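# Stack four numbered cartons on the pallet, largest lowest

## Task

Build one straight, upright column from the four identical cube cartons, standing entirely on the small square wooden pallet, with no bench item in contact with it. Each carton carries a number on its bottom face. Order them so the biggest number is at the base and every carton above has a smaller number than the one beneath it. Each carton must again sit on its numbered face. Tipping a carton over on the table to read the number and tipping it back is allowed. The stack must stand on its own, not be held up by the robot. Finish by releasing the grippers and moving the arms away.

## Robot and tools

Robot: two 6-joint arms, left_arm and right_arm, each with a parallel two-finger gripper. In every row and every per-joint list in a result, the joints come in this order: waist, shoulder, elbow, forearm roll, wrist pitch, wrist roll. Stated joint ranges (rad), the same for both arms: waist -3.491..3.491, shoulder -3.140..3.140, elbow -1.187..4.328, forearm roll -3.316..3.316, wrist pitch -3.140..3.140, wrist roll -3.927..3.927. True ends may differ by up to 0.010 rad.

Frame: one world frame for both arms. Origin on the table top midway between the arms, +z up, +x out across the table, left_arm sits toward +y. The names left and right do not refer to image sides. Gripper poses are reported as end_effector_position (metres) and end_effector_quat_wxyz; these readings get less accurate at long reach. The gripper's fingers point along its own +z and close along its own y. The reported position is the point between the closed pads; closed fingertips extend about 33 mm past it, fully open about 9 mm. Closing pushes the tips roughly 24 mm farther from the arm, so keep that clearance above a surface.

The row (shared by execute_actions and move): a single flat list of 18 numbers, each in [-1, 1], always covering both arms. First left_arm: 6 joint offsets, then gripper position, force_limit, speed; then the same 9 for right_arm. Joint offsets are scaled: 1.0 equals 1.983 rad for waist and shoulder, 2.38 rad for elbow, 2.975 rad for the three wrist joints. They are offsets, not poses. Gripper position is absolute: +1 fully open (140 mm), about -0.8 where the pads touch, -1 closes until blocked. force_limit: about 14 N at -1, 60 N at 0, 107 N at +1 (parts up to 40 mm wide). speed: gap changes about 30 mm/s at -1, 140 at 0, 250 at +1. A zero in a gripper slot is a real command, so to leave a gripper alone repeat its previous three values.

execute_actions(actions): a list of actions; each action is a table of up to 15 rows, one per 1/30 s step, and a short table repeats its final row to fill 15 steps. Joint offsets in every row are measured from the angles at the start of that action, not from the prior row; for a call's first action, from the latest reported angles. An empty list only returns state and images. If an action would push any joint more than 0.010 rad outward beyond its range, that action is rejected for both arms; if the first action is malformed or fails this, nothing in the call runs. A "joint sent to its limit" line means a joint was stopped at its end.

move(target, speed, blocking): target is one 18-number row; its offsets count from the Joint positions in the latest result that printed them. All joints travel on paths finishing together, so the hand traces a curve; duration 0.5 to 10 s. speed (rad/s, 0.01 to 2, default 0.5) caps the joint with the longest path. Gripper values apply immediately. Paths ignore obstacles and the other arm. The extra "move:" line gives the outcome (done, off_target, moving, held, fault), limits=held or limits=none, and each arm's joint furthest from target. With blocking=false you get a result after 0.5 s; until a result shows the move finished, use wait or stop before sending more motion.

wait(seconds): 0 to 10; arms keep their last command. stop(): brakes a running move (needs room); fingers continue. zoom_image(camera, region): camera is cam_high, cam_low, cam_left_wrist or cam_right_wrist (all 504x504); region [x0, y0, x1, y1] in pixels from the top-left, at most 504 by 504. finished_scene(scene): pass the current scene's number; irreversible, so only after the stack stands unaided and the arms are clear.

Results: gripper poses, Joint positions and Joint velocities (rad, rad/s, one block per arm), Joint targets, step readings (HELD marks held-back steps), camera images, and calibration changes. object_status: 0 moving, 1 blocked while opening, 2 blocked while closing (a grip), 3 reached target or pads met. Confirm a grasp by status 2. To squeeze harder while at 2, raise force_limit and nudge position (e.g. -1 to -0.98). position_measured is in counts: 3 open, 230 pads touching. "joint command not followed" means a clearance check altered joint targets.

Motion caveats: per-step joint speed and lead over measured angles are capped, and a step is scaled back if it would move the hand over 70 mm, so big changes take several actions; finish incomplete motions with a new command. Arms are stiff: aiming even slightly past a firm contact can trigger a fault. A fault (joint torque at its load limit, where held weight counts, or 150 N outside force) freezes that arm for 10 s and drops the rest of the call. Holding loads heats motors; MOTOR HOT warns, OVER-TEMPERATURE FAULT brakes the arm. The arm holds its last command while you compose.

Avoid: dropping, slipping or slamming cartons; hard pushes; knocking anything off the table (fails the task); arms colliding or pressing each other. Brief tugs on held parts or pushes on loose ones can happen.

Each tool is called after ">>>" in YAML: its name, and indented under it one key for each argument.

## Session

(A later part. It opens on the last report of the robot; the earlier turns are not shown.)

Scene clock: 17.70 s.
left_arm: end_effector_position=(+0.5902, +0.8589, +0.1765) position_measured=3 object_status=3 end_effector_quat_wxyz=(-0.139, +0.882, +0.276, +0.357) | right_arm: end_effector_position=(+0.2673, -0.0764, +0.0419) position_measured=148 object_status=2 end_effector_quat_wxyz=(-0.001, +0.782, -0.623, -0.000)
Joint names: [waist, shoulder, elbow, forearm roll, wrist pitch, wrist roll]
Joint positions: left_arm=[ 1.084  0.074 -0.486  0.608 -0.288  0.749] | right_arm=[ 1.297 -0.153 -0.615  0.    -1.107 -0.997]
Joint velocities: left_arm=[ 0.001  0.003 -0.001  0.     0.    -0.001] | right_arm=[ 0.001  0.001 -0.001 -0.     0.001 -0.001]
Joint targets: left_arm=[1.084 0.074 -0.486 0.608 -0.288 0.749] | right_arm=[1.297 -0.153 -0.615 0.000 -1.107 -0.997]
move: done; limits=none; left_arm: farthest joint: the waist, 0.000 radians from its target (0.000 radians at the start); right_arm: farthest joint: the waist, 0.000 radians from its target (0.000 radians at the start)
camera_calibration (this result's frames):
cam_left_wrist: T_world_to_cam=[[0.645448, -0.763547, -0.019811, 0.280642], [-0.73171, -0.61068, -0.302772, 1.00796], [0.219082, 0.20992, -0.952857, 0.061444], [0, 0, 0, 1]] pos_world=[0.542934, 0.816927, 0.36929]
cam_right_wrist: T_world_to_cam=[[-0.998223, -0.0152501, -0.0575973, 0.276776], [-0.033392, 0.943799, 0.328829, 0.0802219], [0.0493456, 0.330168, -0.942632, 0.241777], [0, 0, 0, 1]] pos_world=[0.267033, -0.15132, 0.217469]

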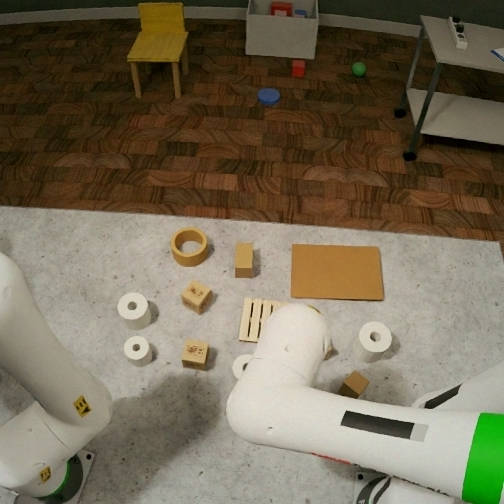

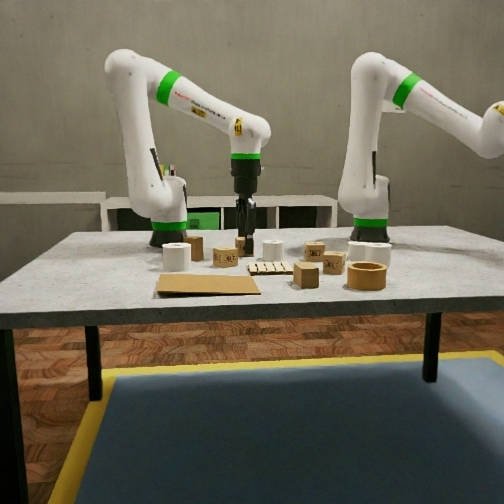

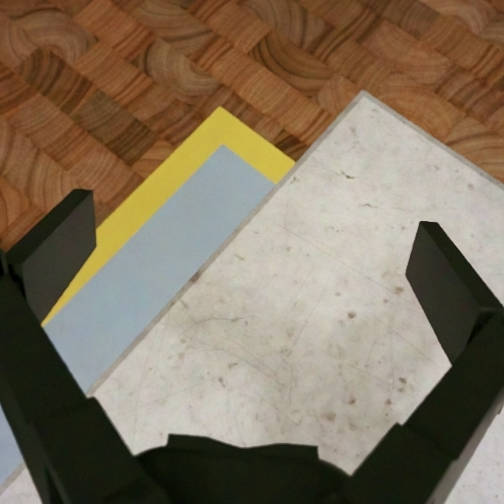

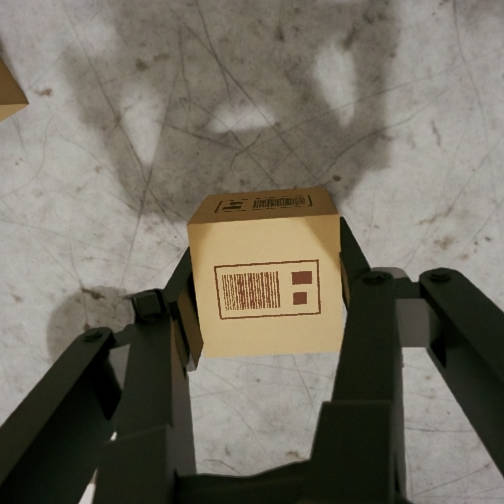

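>>> move:
  target: [0,0,0,0,0,0,1,0,0,0,0,0,0,0,0,0.4,0,-0.5]

>>> move:
  target: [0,0,0,0,0,0,1,0,0,0,-0.0485,0.0793,0,-0.0957,0,0.4,0,0]
  speed: 0.4

>>> move:
  target: [0,0,0,0,0,0,1,0,0,-0.2068,0.1089,0.1079,0,-0.0141,0.1378,0.4,0,0]
  speed: 0.7

Scene clock: 19.23 s.
left_arm: end_effector_position=(+0.5902, +0.8589, +0.1765) position_measured=3 object_status=3 end_effector_quat_wxyz=(-0.139, +0.882, +0.276, +0.357) | right_arm: end_effector_position=(+0.2673, -0.0764, +0.0418) position_measured=78 object_status=0 end_effector_quat_wxyz=(-0.001, +0.782, -0.623, -0.000)
Joint names: [waist, shoulder, elbow, forearm roll, wrist pitch, wrist roll]
Joint positions: left_arm=[ 1.084  0.074 -0.486  0.608 -0.288  0.749] | right_arm=[ 1.297 -0.153 -0.615  0.    -1.107 -0.997]
Joint velocities: left_arm=[ 0.001  0.    -0.001  0.    -0.    -0.001] | right_arm=[-0.    -0.    -0.    -0.    -0.    -0.001]
Joint targets: left_arm=[1.084 0.074 -0.486 0.608 -0.288 0.749] | right_arm=[1.297 -0.153 -0.615 0.000 -1.107 -0.997]
move: done; limits=none; left_arm: farthest joint: the waist, 0.000 radians from its target (0.000 radians at the start); right_arm: farthest joint: the waist, 0.000 radians from its target (0.000 radians at the start)
camera_calibration (this result's frames):
cam_left_wrist: T_world_to_cam=[[0.645448, -0.763547, -0.0198111, 0.280642], [-0.73171, -0.61068, -0.302772, 1.00796], [0.219082, 0.20992, -0.952857, 0.0614439], [0, 0, 0, 1]] pos_world=[0.542934, 0.816927, 0.36929]
cam_right_wrist: T_world_to_cam=[[-0.998224, -0.015251, -0.0575894, 0.276769], [-0.0333892, 0.943806, 0.32881, 0.080247], [0.0493386, 0.330148, -0.942639, 0.241745], [0, 0, 0, 1]] pos_world=[0.267029, -0.151328, 0.217431]

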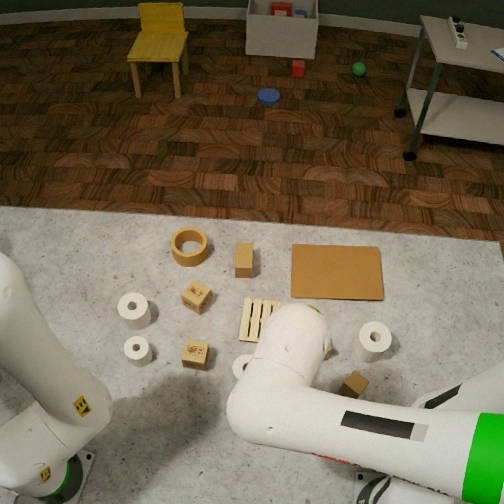

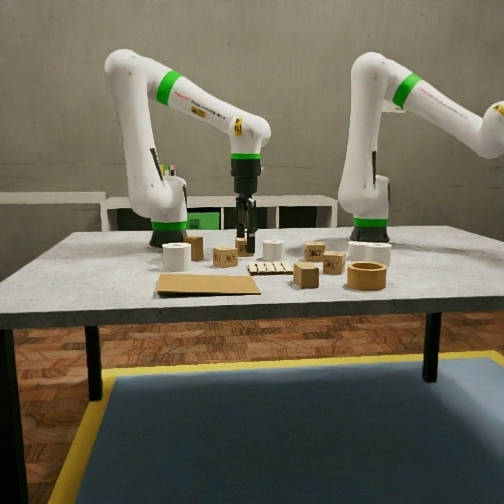

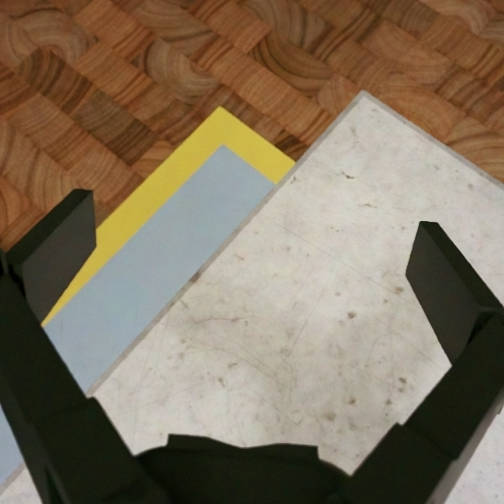

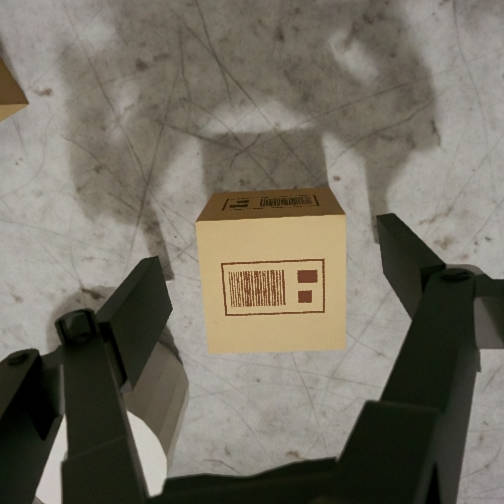

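Scene clock: 20.43 s.
left_arm: end_effector_position=(+0.5902, +0.8589, +0.1765) position_measured=3 object_status=3 end_effector_quat_wxyz=(-0.139, +0.882, +0.276, +0.357) | right_arm: end_effector_position=(+0.2673, -0.0766, +0.1498) position_measured=78 object_status=3 end_effector_quat_wxyz=(-0.001, +0.782, -0.623, -0.000)
Joint names: [waist, shoulder, elbow, forearm roll, wrist pitch, wrist roll]
Joint positions: left_arm=[ 1.084  0.074 -0.486  0.608 -0.288  0.749] | right_arm=[ 1.297 -0.249 -0.427  0.    -1.392 -0.997]
Joint velocities: left_arm=[-0.001  0.001  0.001  0.001 -0.    -0.   ] | right_arm=[ 0.001  0.     0.001 -0.    -0.001 -0.001]
Joint targets: left_arm=[1.084 0.074 -0.486 0.608 -0.288 0.749] | right_arm=[1.297 -0.249 -0.427 0.000 -1.392 -0.997]
move: done; limits=none; left_arm: farthest joint: the waist, 0.000 radians from its target (0.000 radians at the start); right_arm: farthest joint: the waist, 0.000 radians from its target (0.000 radians at the start)
camera_calibration (this result's frames):
cam_left_wrist: T_world_to_cam=[[0.645448, -0.763547, -0.0198112, 0.280642], [-0.73171, -0.61068, -0.302772, 1.00796], [0.219082, 0.20992, -0.952857, 0.0614439], [0, 0, 0, 1]] pos_world=[0.542934, 0.816927, 0.36929]
cam_right_wrist: T_world_to_cam=[[-0.99822, -0.0152042, -0.0576719, 0.282959], [-0.0333812, 0.943747, 0.32898, 0.0448238], [0.0494258, 0.33032, -0.942574, 0.343573], [0, 0, 0, 1]] pos_world=[0.26697, -0.151489, 0.325416]

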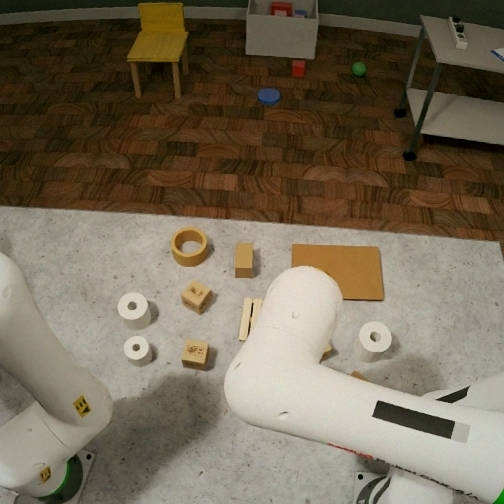

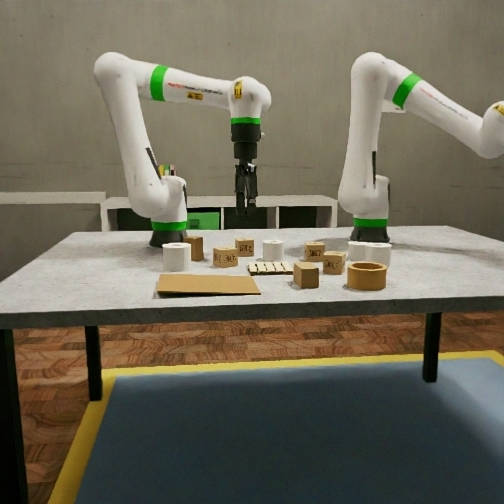

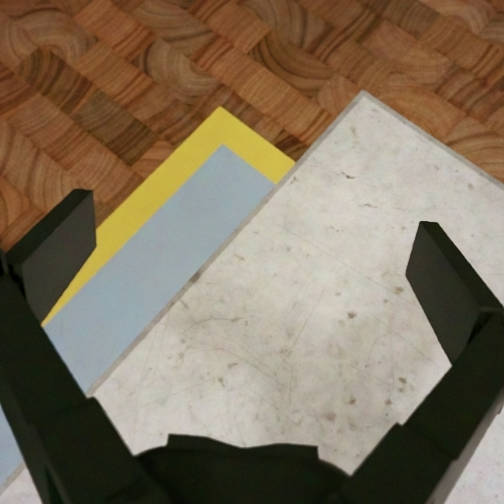

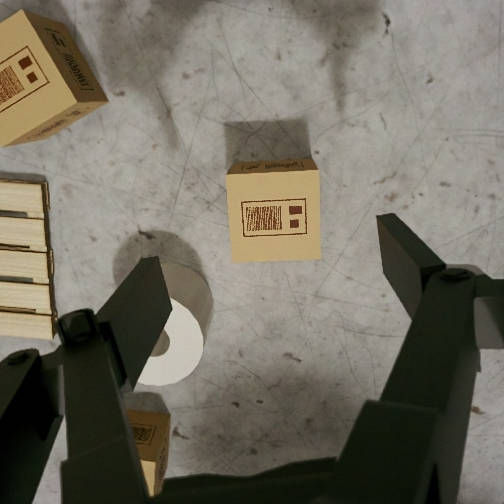

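Scene clock: 21.57 s.
left_arm: end_effector_position=(+0.5902, +0.8589, +0.1765) position_measured=3 object_status=3 end_effector_quat_wxyz=(-0.139, +0.882, +0.276, +0.357) | right_arm: end_effector_position=(+0.4129, -0.1257, +0.1796) position_measured=78 object_status=3 end_effector_quat_wxyz=(-0.000, +0.782, -0.624, +0.000)
Joint names: [waist, shoulder, elbow, forearm roll, wrist pitch, wrist roll]
Joint positions: left_arm=[ 1.084  0.074 -0.486  0.608 -0.288  0.749] | right_arm=[ 0.887 -0.033 -0.17   0.    -1.434 -0.587]
Joint velocities: left_arm=[-0.001  0.001  0.001  0.     0.    -0.001] | right_arm=[-0.003  0.001  0.001 -0.001 -0.     0.002]
Joint targets: left_arm=[1.084 0.074 -0.486 0.608 -0.288 0.749] | right_arm=[0.887 -0.033 -0.170 0.000 -1.434 -0.587]
move: done; limits=none; left_arm: farthest joint: the waist, 0.000 radians from its target (0.000 radians at the start); right_arm: farthest joint: the waist, 0.000 radians from its target (0.410 radians at the start)
camera_calibration (this result's frames):
cam_left_wrist: T_world_to_cam=[[0.645448, -0.763547, -0.0198108, 0.280642], [-0.73171, -0.61068, -0.302772, 1.00796], [0.219082, 0.209919, -0.952857, 0.0614442], [0, 0, 0, 1]] pos_world=[0.542934, 0.816927, 0.36929]
cam_right_wrist: T_world_to_cam=[[-0.998241, -0.0150994, -0.0573296, 0.429277], [-0.0331118, 0.944136, 0.327888, 0.0863888], [0.049176, 0.329209, -0.942976, 0.380675], [0, 0, 0, 1]] pos_world=[0.412662, -0.200403, 0.355252]

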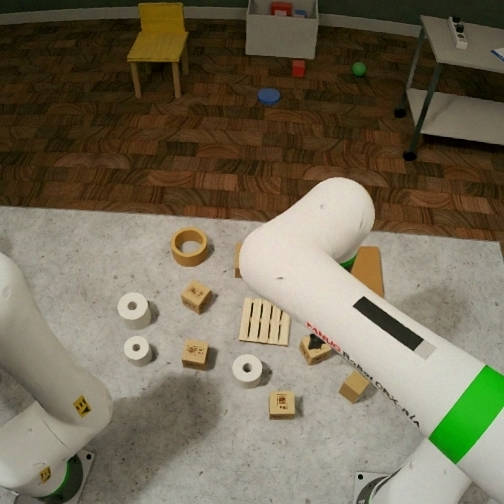

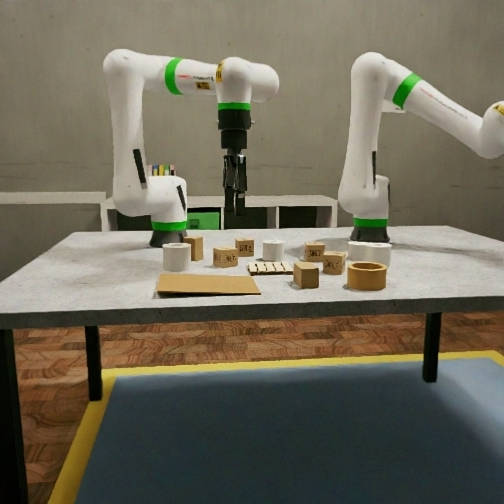

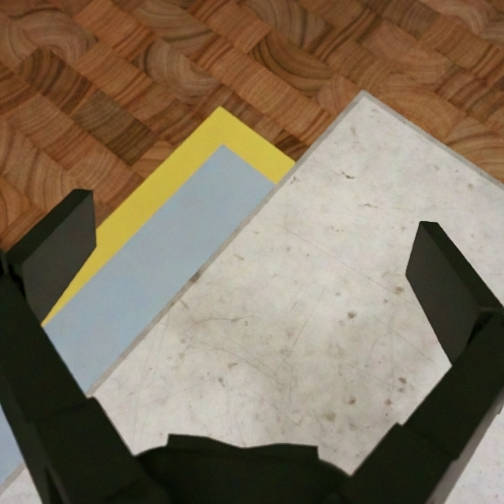

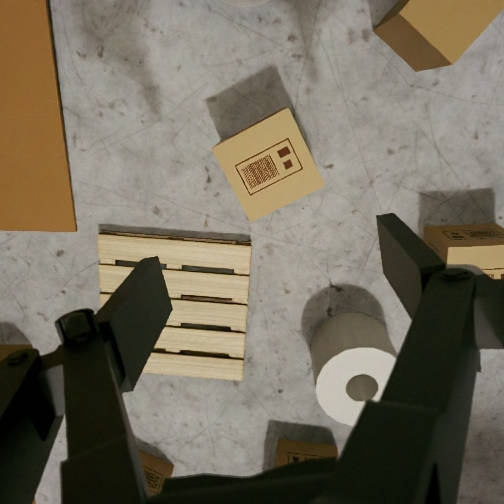

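>>> move:
  target: [0,0,0,0,0,0,1,0,0,-0.025,0.0095,-0.0626,0,0.0564,0.178,0.4,0,0]
  speed: 0.6

Scene clock: 23.60 s.
left_arm: end_effector_position=(+0.5902, +0.8589, +0.1765) position_measured=3 object_status=3 end_effector_quat_wxyz=(-0.139, +0.882, +0.276, +0.357) | right_arm: end_effector_position=(+0.4170, -0.1503, +0.1094) position_measured=78 object_status=3 end_effector_quat_wxyz=(-0.000, +0.908, -0.420, +0.000)
Joint names: [waist, shoulder, elbow, forearm roll, wrist pitch, wrist roll]
Joint positions: left_arm=[ 1.084  0.074 -0.486  0.608 -0.288  0.749] | right_arm=[ 0.837 -0.014 -0.319  0.    -1.266 -0.057]
Joint velocities: left_arm=[-0.001 -0.    -0.     0.001 -0.    -0.002] | right_arm=[ 0.    -0.    -0.    -0.     0.     0.001]
Joint targets: left_arm=[1.084 0.074 -0.486 0.608 -0.288 0.749] | right_arm=[0.837 -0.014 -0.319 0.000 -1.266 -0.057]
move: done; limits=none; left_arm: farthest joint: the waist, 0.000 radians from its target (0.000 radians at the start); right_arm: farthest joint: the waist, 0.000 radians from its target (0.049 radians at the start)
camera_calibration (this result's frames):
cam_left_wrist: T_world_to_cam=[[0.645448, -0.763547, -0.0198112, 0.280642], [-0.73171, -0.61068, -0.302772, 1.00796], [0.219082, 0.20992, -0.952857, 0.0614439], [0, 0, 0, 1]] pos_world=[0.542934, 0.816927, 0.36929]
cam_right_wrist: T_world_to_cam=[[-0.878502, -0.474288, -0.0573084, 0.310015], [-0.465296, 0.822245, 0.327739, 0.294653], [-0.108321, 0.314585, -0.943029, 0.385919], [0, 0, 0, 1]] pos_world=[0.451253, -0.216644, 0.28513]

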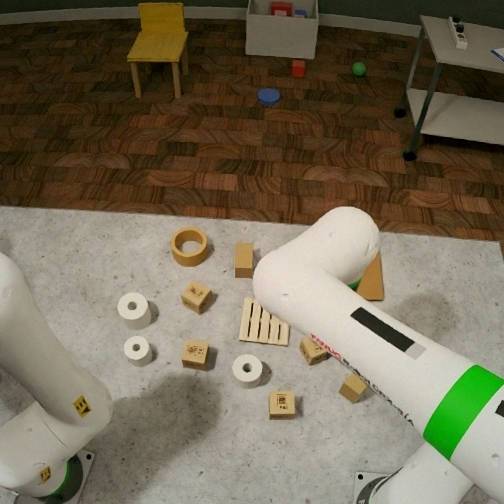

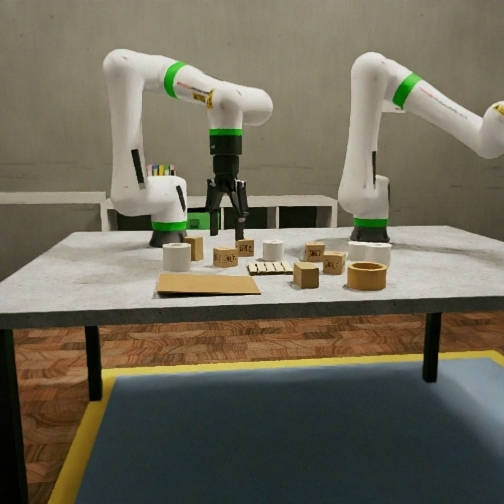

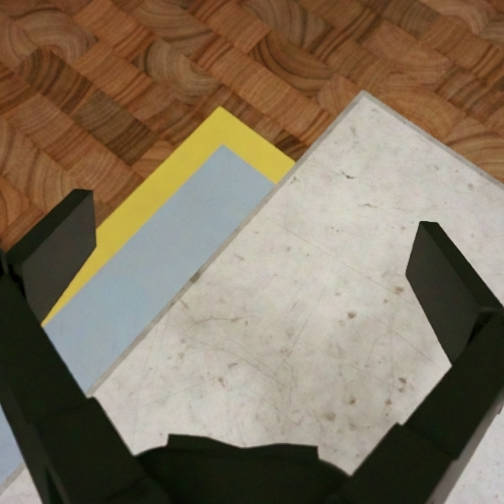

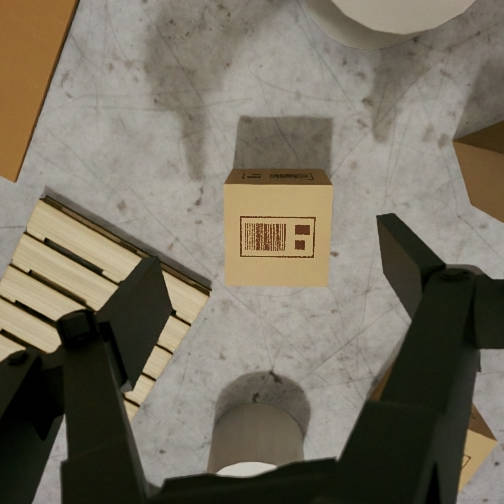

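>>> move:
  target: [0,0,0,0,0,0,1,0,0,0,0.0353,-0.044,0,0.0588,0,0.4,0,0]
  speed: 0.3

>>> move:
  target: [0,0,0,0,0,0,1,0,0,0,0,0,0,0,0,-1,0,0]

>>> move:
  target: [0,0,0,0,0,0,1,0,0,0,-0.0353,0.044,0,-0.0588,0,-1,0,0]
  speed: 0.4

>>> move:
  target: [0,0,0,0,0,0,1,0,0,-0.3719,-0.1245,0.0268,0,0.365,0,-1,0,0]
  speed: 0.8

>>> zoom_image:
  camera: "cam_low"
  region: [40,10,160,130]

Scene clock: 25.23 s.
left_arm: end_effector_position=(+0.5902, +0.8589, +0.1765) position_measured=3 object_status=3 end_effector_quat_wxyz=(-0.139, +0.882, +0.276, +0.357) | right_arm: end_effector_position=(+0.4171, -0.1502, +0.0395) position_measured=78 object_status=3 end_effector_quat_wxyz=(-0.000, +0.908, -0.420, +0.000)
Joint names: [waist, shoulder, elbow, forearm roll, wrist pitch, wrist roll]
Joint positions: left_arm=[ 1.084  0.074 -0.486  0.608 -0.288  0.749] | right_arm=[ 0.837  0.056 -0.424  0.    -1.091 -0.057]
Joint velocities: left_arm=[-0.002 -0.     0.    -0.    -0.     0.   ] | right_arm=[-0.     0.001 -0.001 -0.001  0.002 -0.   ]
Joint targets: left_arm=[1.084 0.074 -0.486 0.608 -0.288 0.749] | right_arm=[0.837 0.056 -0.424 0.000 -1.091 -0.057]
move: done; limits=none; left_arm: farthest joint: the waist, 0.000 radians from its target (0.000 radians at the start); right_arm: farthest joint: the waist, 0.000 radians from its target (0.000 radians at the start)
camera_calibration (this result's frames):
cam_left_wrist: T_world_to_cam=[[0.645448, -0.763547, -0.0198112, 0.280643], [-0.73171, -0.61068, -0.302772, 1.00796], [0.219082, 0.20992, -0.952857, 0.0614439], [0, 0, 0, 1]] pos_world=[0.542934, 0.816927, 0.36929]
cam_right_wrist: T_world_to_cam=[[-0.87849, -0.474287, -0.0575178, 0.306111], [-0.465353, 0.822189, 0.327797, 0.317552], [-0.108179, 0.314733, -0.942996, 0.319954], [0, 0, 0, 1]] pos_world=[0.451302, -0.216604, 0.215229]

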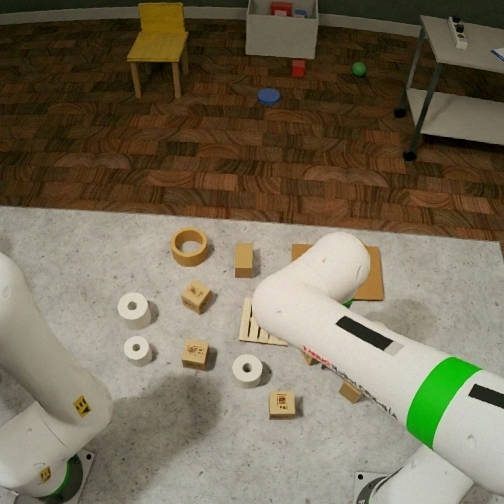

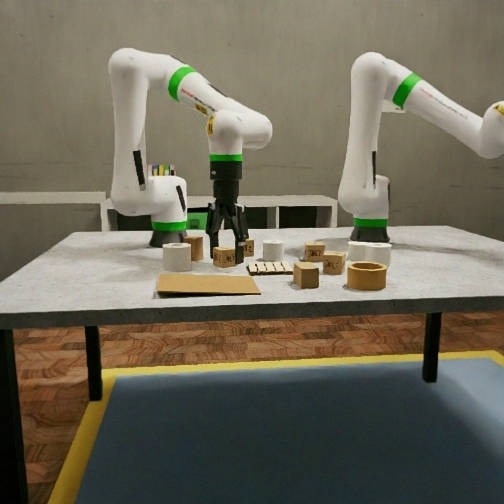

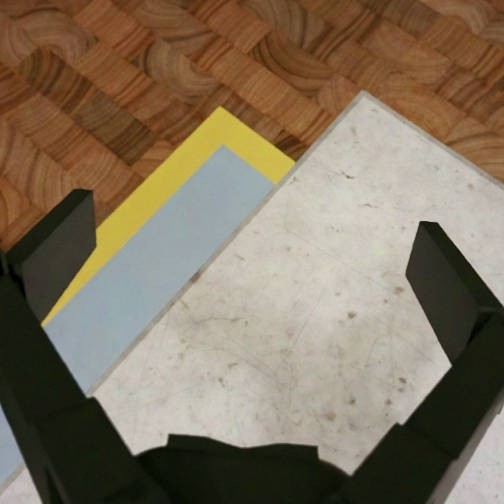

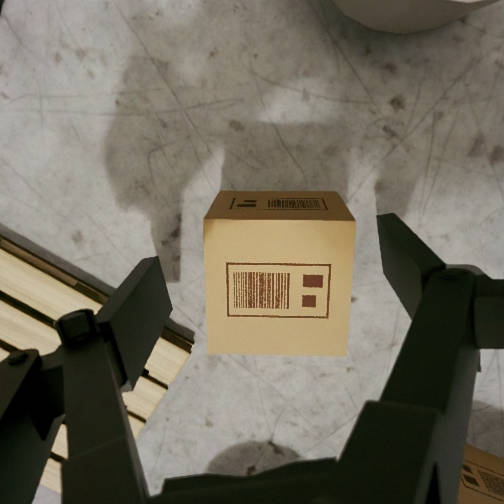

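Scene clock: 25.77 s.
left_arm: end_effector_position=(+0.5902, +0.8589, +0.1765) position_measured=3 object_status=3 end_effector_quat_wxyz=(-0.139, +0.882, +0.276, +0.357) | right_arm: end_effector_position=(+0.4171, -0.1502, +0.0395) position_measured=147 object_status=2 end_effector_quat_wxyz=(-0.000, +0.908, -0.420, +0.000)
Joint names: [waist, shoulder, elbow, forearm roll, wrist pitch, wrist roll]
Joint positions: left_arm=[ 1.084  0.074 -0.486  0.608 -0.288  0.749] | right_arm=[ 0.837  0.056 -0.424  0.    -1.091 -0.057]
Joint velocities: left_arm=[ 0.001  0.    -0.001 -0.    -0.    -0.   ] | right_arm=[-0.001 -0.     0.    -0.     0.     0.   ]
Joint targets: left_arm=[1.084 0.074 -0.486 0.608 -0.288 0.749] | right_arm=[0.837 0.056 -0.424 0.000 -1.091 -0.057]
move: done; limits=none; left_arm: farthest joint: the waist, 0.000 radians from its target (0.000 radians at the start); right_arm: farthest joint: the waist, 0.000 radians from its target (0.000 radians at the start)
camera_calibration (this result's frames):
cam_left_wrist: T_world_to_cam=[[0.645448, -0.763547, -0.0198112, 0.280643], [-0.73171, -0.61068, -0.302772, 1.00796], [0.219082, 0.20992, -0.952857, 0.0614441], [0, 0, 0, 1]] pos_world=[0.542934, 0.816927, 0.36929]
cam_right_wrist: T_world_to_cam=[[-0.878492, -0.474283, -0.057515, 0.30611], [-0.465349, 0.822192, 0.327797, 0.317556], [-0.10818, 0.314731, -0.942996, 0.31994], [0, 0, 0, 1]] pos_world=[0.4513, -0.216605, 0.215214]

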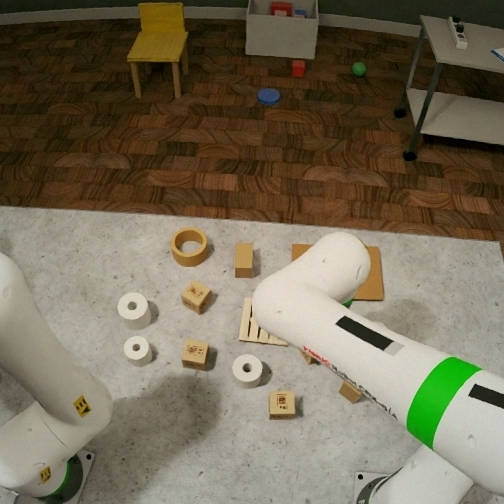

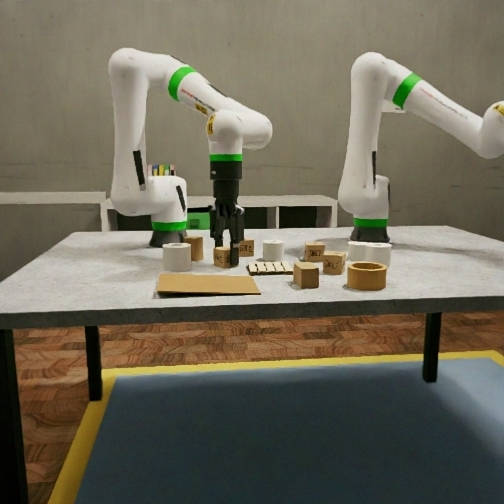

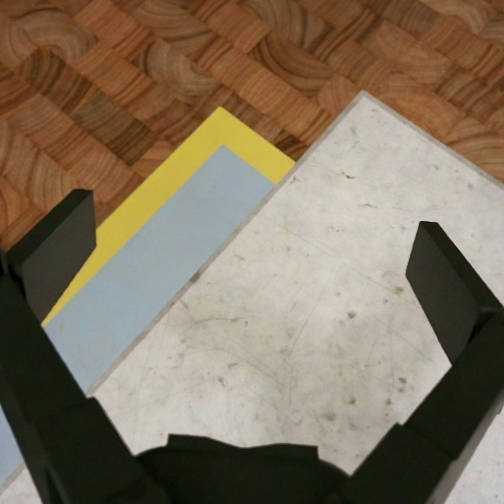

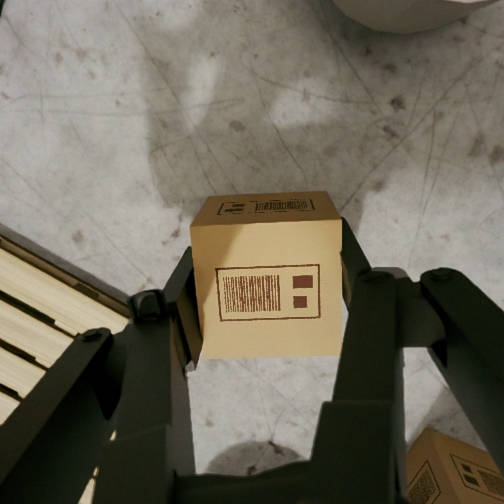

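Scene clock: 26.70 s.
left_arm: end_effector_position=(+0.5902, +0.8589, +0.1765) position_measured=3 object_status=3 end_effector_quat_wxyz=(-0.139, +0.882, +0.276, +0.357) | right_arm: end_effector_position=(+0.4170, -0.1503, +0.1094) position_measured=147 object_status=2 end_effector_quat_wxyz=(-0.000, +0.908, -0.420, +0.000)
Joint names: [waist, shoulder, elbow, forearm roll, wrist pitch, wrist roll]
Joint positions: left_arm=[ 1.084  0.074 -0.486  0.608 -0.288  0.749] | right_arm=[ 0.837 -0.014 -0.319  0.    -1.266 -0.057]
Joint velocities: left_arm=[ 0.001  0.002 -0.001 -0.001  0.     0.003] | right_arm=[ 0.    -0.001  0.001  0.    -0.001 -0.   ]
Joint targets: left_arm=[1.084 0.074 -0.486 0.608 -0.288 0.749] | right_arm=[0.837 -0.014 -0.319 0.000 -1.266 -0.057]
move: done; limits=none; left_arm: farthest joint: the waist, 0.000 radians from its target (0.000 radians at the start); right_arm: farthest joint: the waist, 0.000 radians from its target (0.000 radians at the start)
camera_calibration (this result's frames):
cam_left_wrist: T_world_to_cam=[[0.645448, -0.763547, -0.0198112, 0.280643], [-0.73171, -0.61068, -0.302772, 1.00796], [0.219082, 0.20992, -0.952857, 0.0614441], [0, 0, 0, 1]] pos_world=[0.542934, 0.816927, 0.36929]
cam_right_wrist: T_world_to_cam=[[-0.878511, -0.474273, -0.0573082, 0.310021], [-0.465281, 0.822253, 0.327739, 0.294655], [-0.108316, 0.314586, -0.943029, 0.385914], [0, 0, 0, 1]] pos_world=[0.451255, -0.21665, 0.285125]

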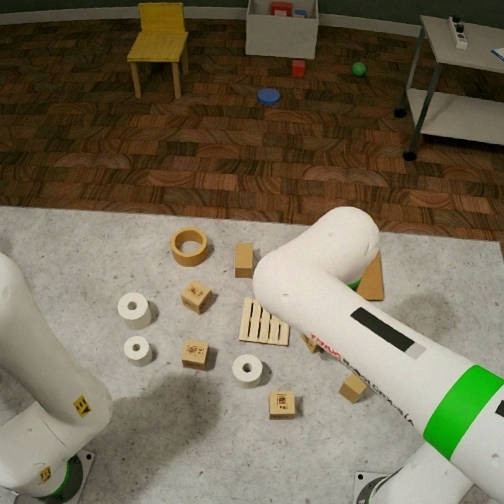

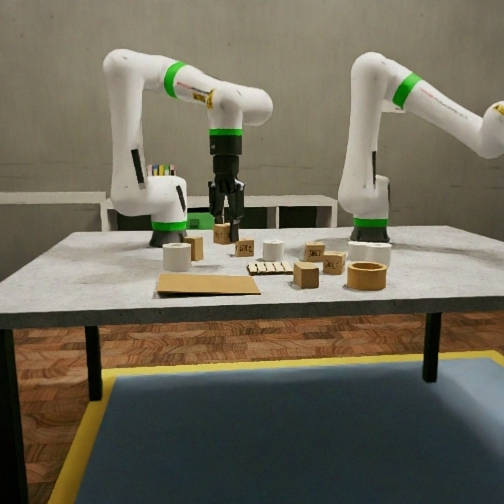

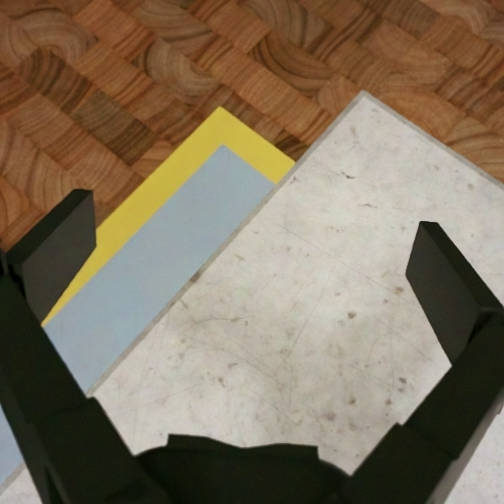

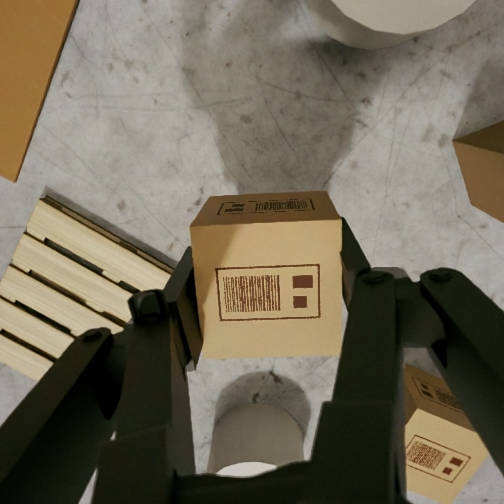

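Scene clock: 28.83 s.
left_arm: end_effector_position=(+0.5902, +0.8589, +0.1765) position_measured=3 object_status=3 end_effector_quat_wxyz=(-0.139, +0.882, +0.276, +0.357) | right_arm: end_effector_position=(+0.7127, -0.4491, +0.5219) position_measured=147 object_status=2 end_effector_quat_wxyz=(-0.473, +0.532, -0.551, +0.436)
Joint names: [waist, shoulder, elbow, forearm roll, wrist pitch, wrist roll]
Joint positions: left_arm=[ 1.084  0.074 -0.486  0.608 -0.288  0.749] | right_arm=[ 0.1   -0.261 -0.255  0.    -0.18  -0.057]
Joint velocities: left_arm=[-0.001 -0.002  0.    -0.    -0.    -0.001] | right_arm=[-0.001  0.001  0.     0.     0.001  0.   ]
Joint targets: left_arm=[1.084 0.074 -0.486 0.608 -0.288 0.749] | right_arm=[0.100 -0.261 -0.255 0.000 -0.180 -0.057]
move: done; limits=none; left_arm: farthest joint: the waist, 0.000 radians from its target (0.000 radians at the start); right_arm: farthest joint: the waist, 0.000 radians from its target (0.738 radians at the start)
camera_calibration (this result's frames):
cam_left_wrist: T_world_to_cam=[[0.645448, -0.763547, -0.0198111, 0.280642], [-0.73171, -0.61068, -0.302772, 1.00796], [0.219082, 0.20992, -0.952857, 0.061444], [0, 0, 0, 1]] pos_world=[0.542934, 0.816927, 0.36929]
cam_right_wrist: T_world_to_cam=[[-0.116864, 0.259891, -0.95854, 0.708921], [-0.304584, 0.909265, 0.283665, 0.490269], [0.945289, 0.325107, -0.0271017, -0.323273], [0, 0, 0, 1]] pos_world=[0.537762, -0.524929, 0.531695]

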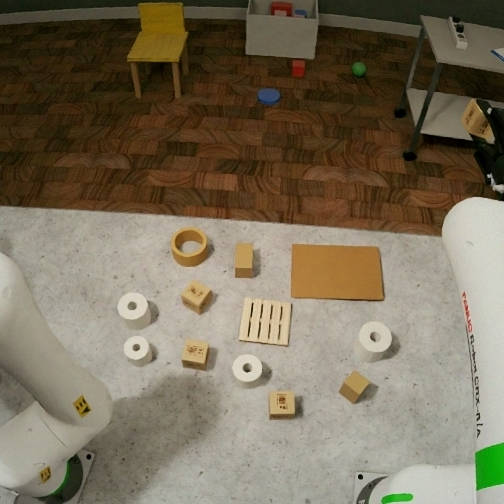

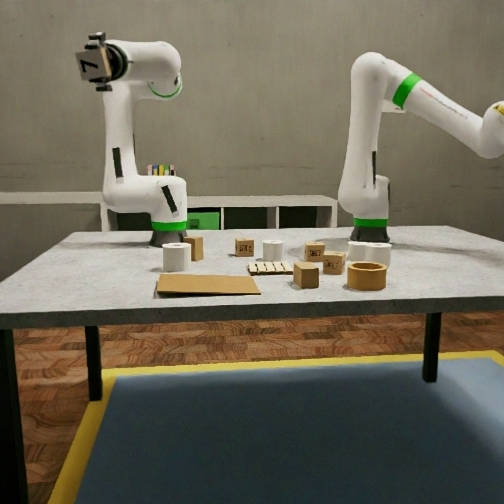

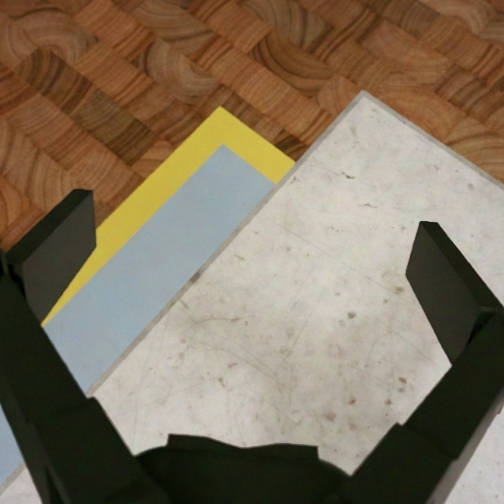

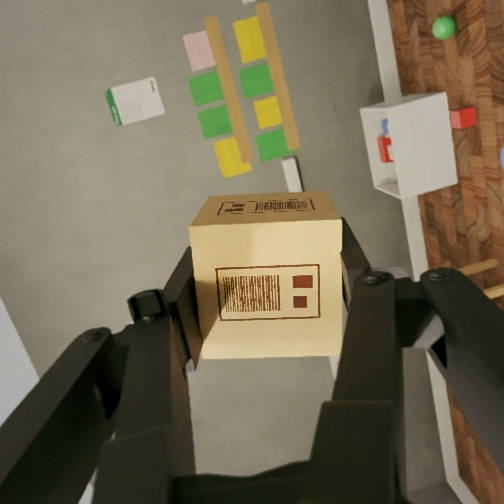

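Region (40, 10, 160, 130) of cam_low's 504x504 image, scaled by 4.200, with more detail than that image has.

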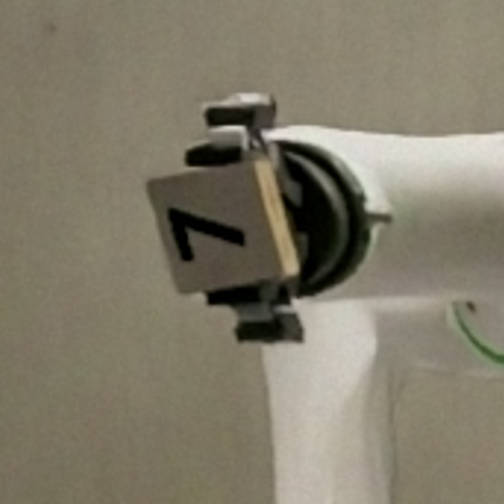

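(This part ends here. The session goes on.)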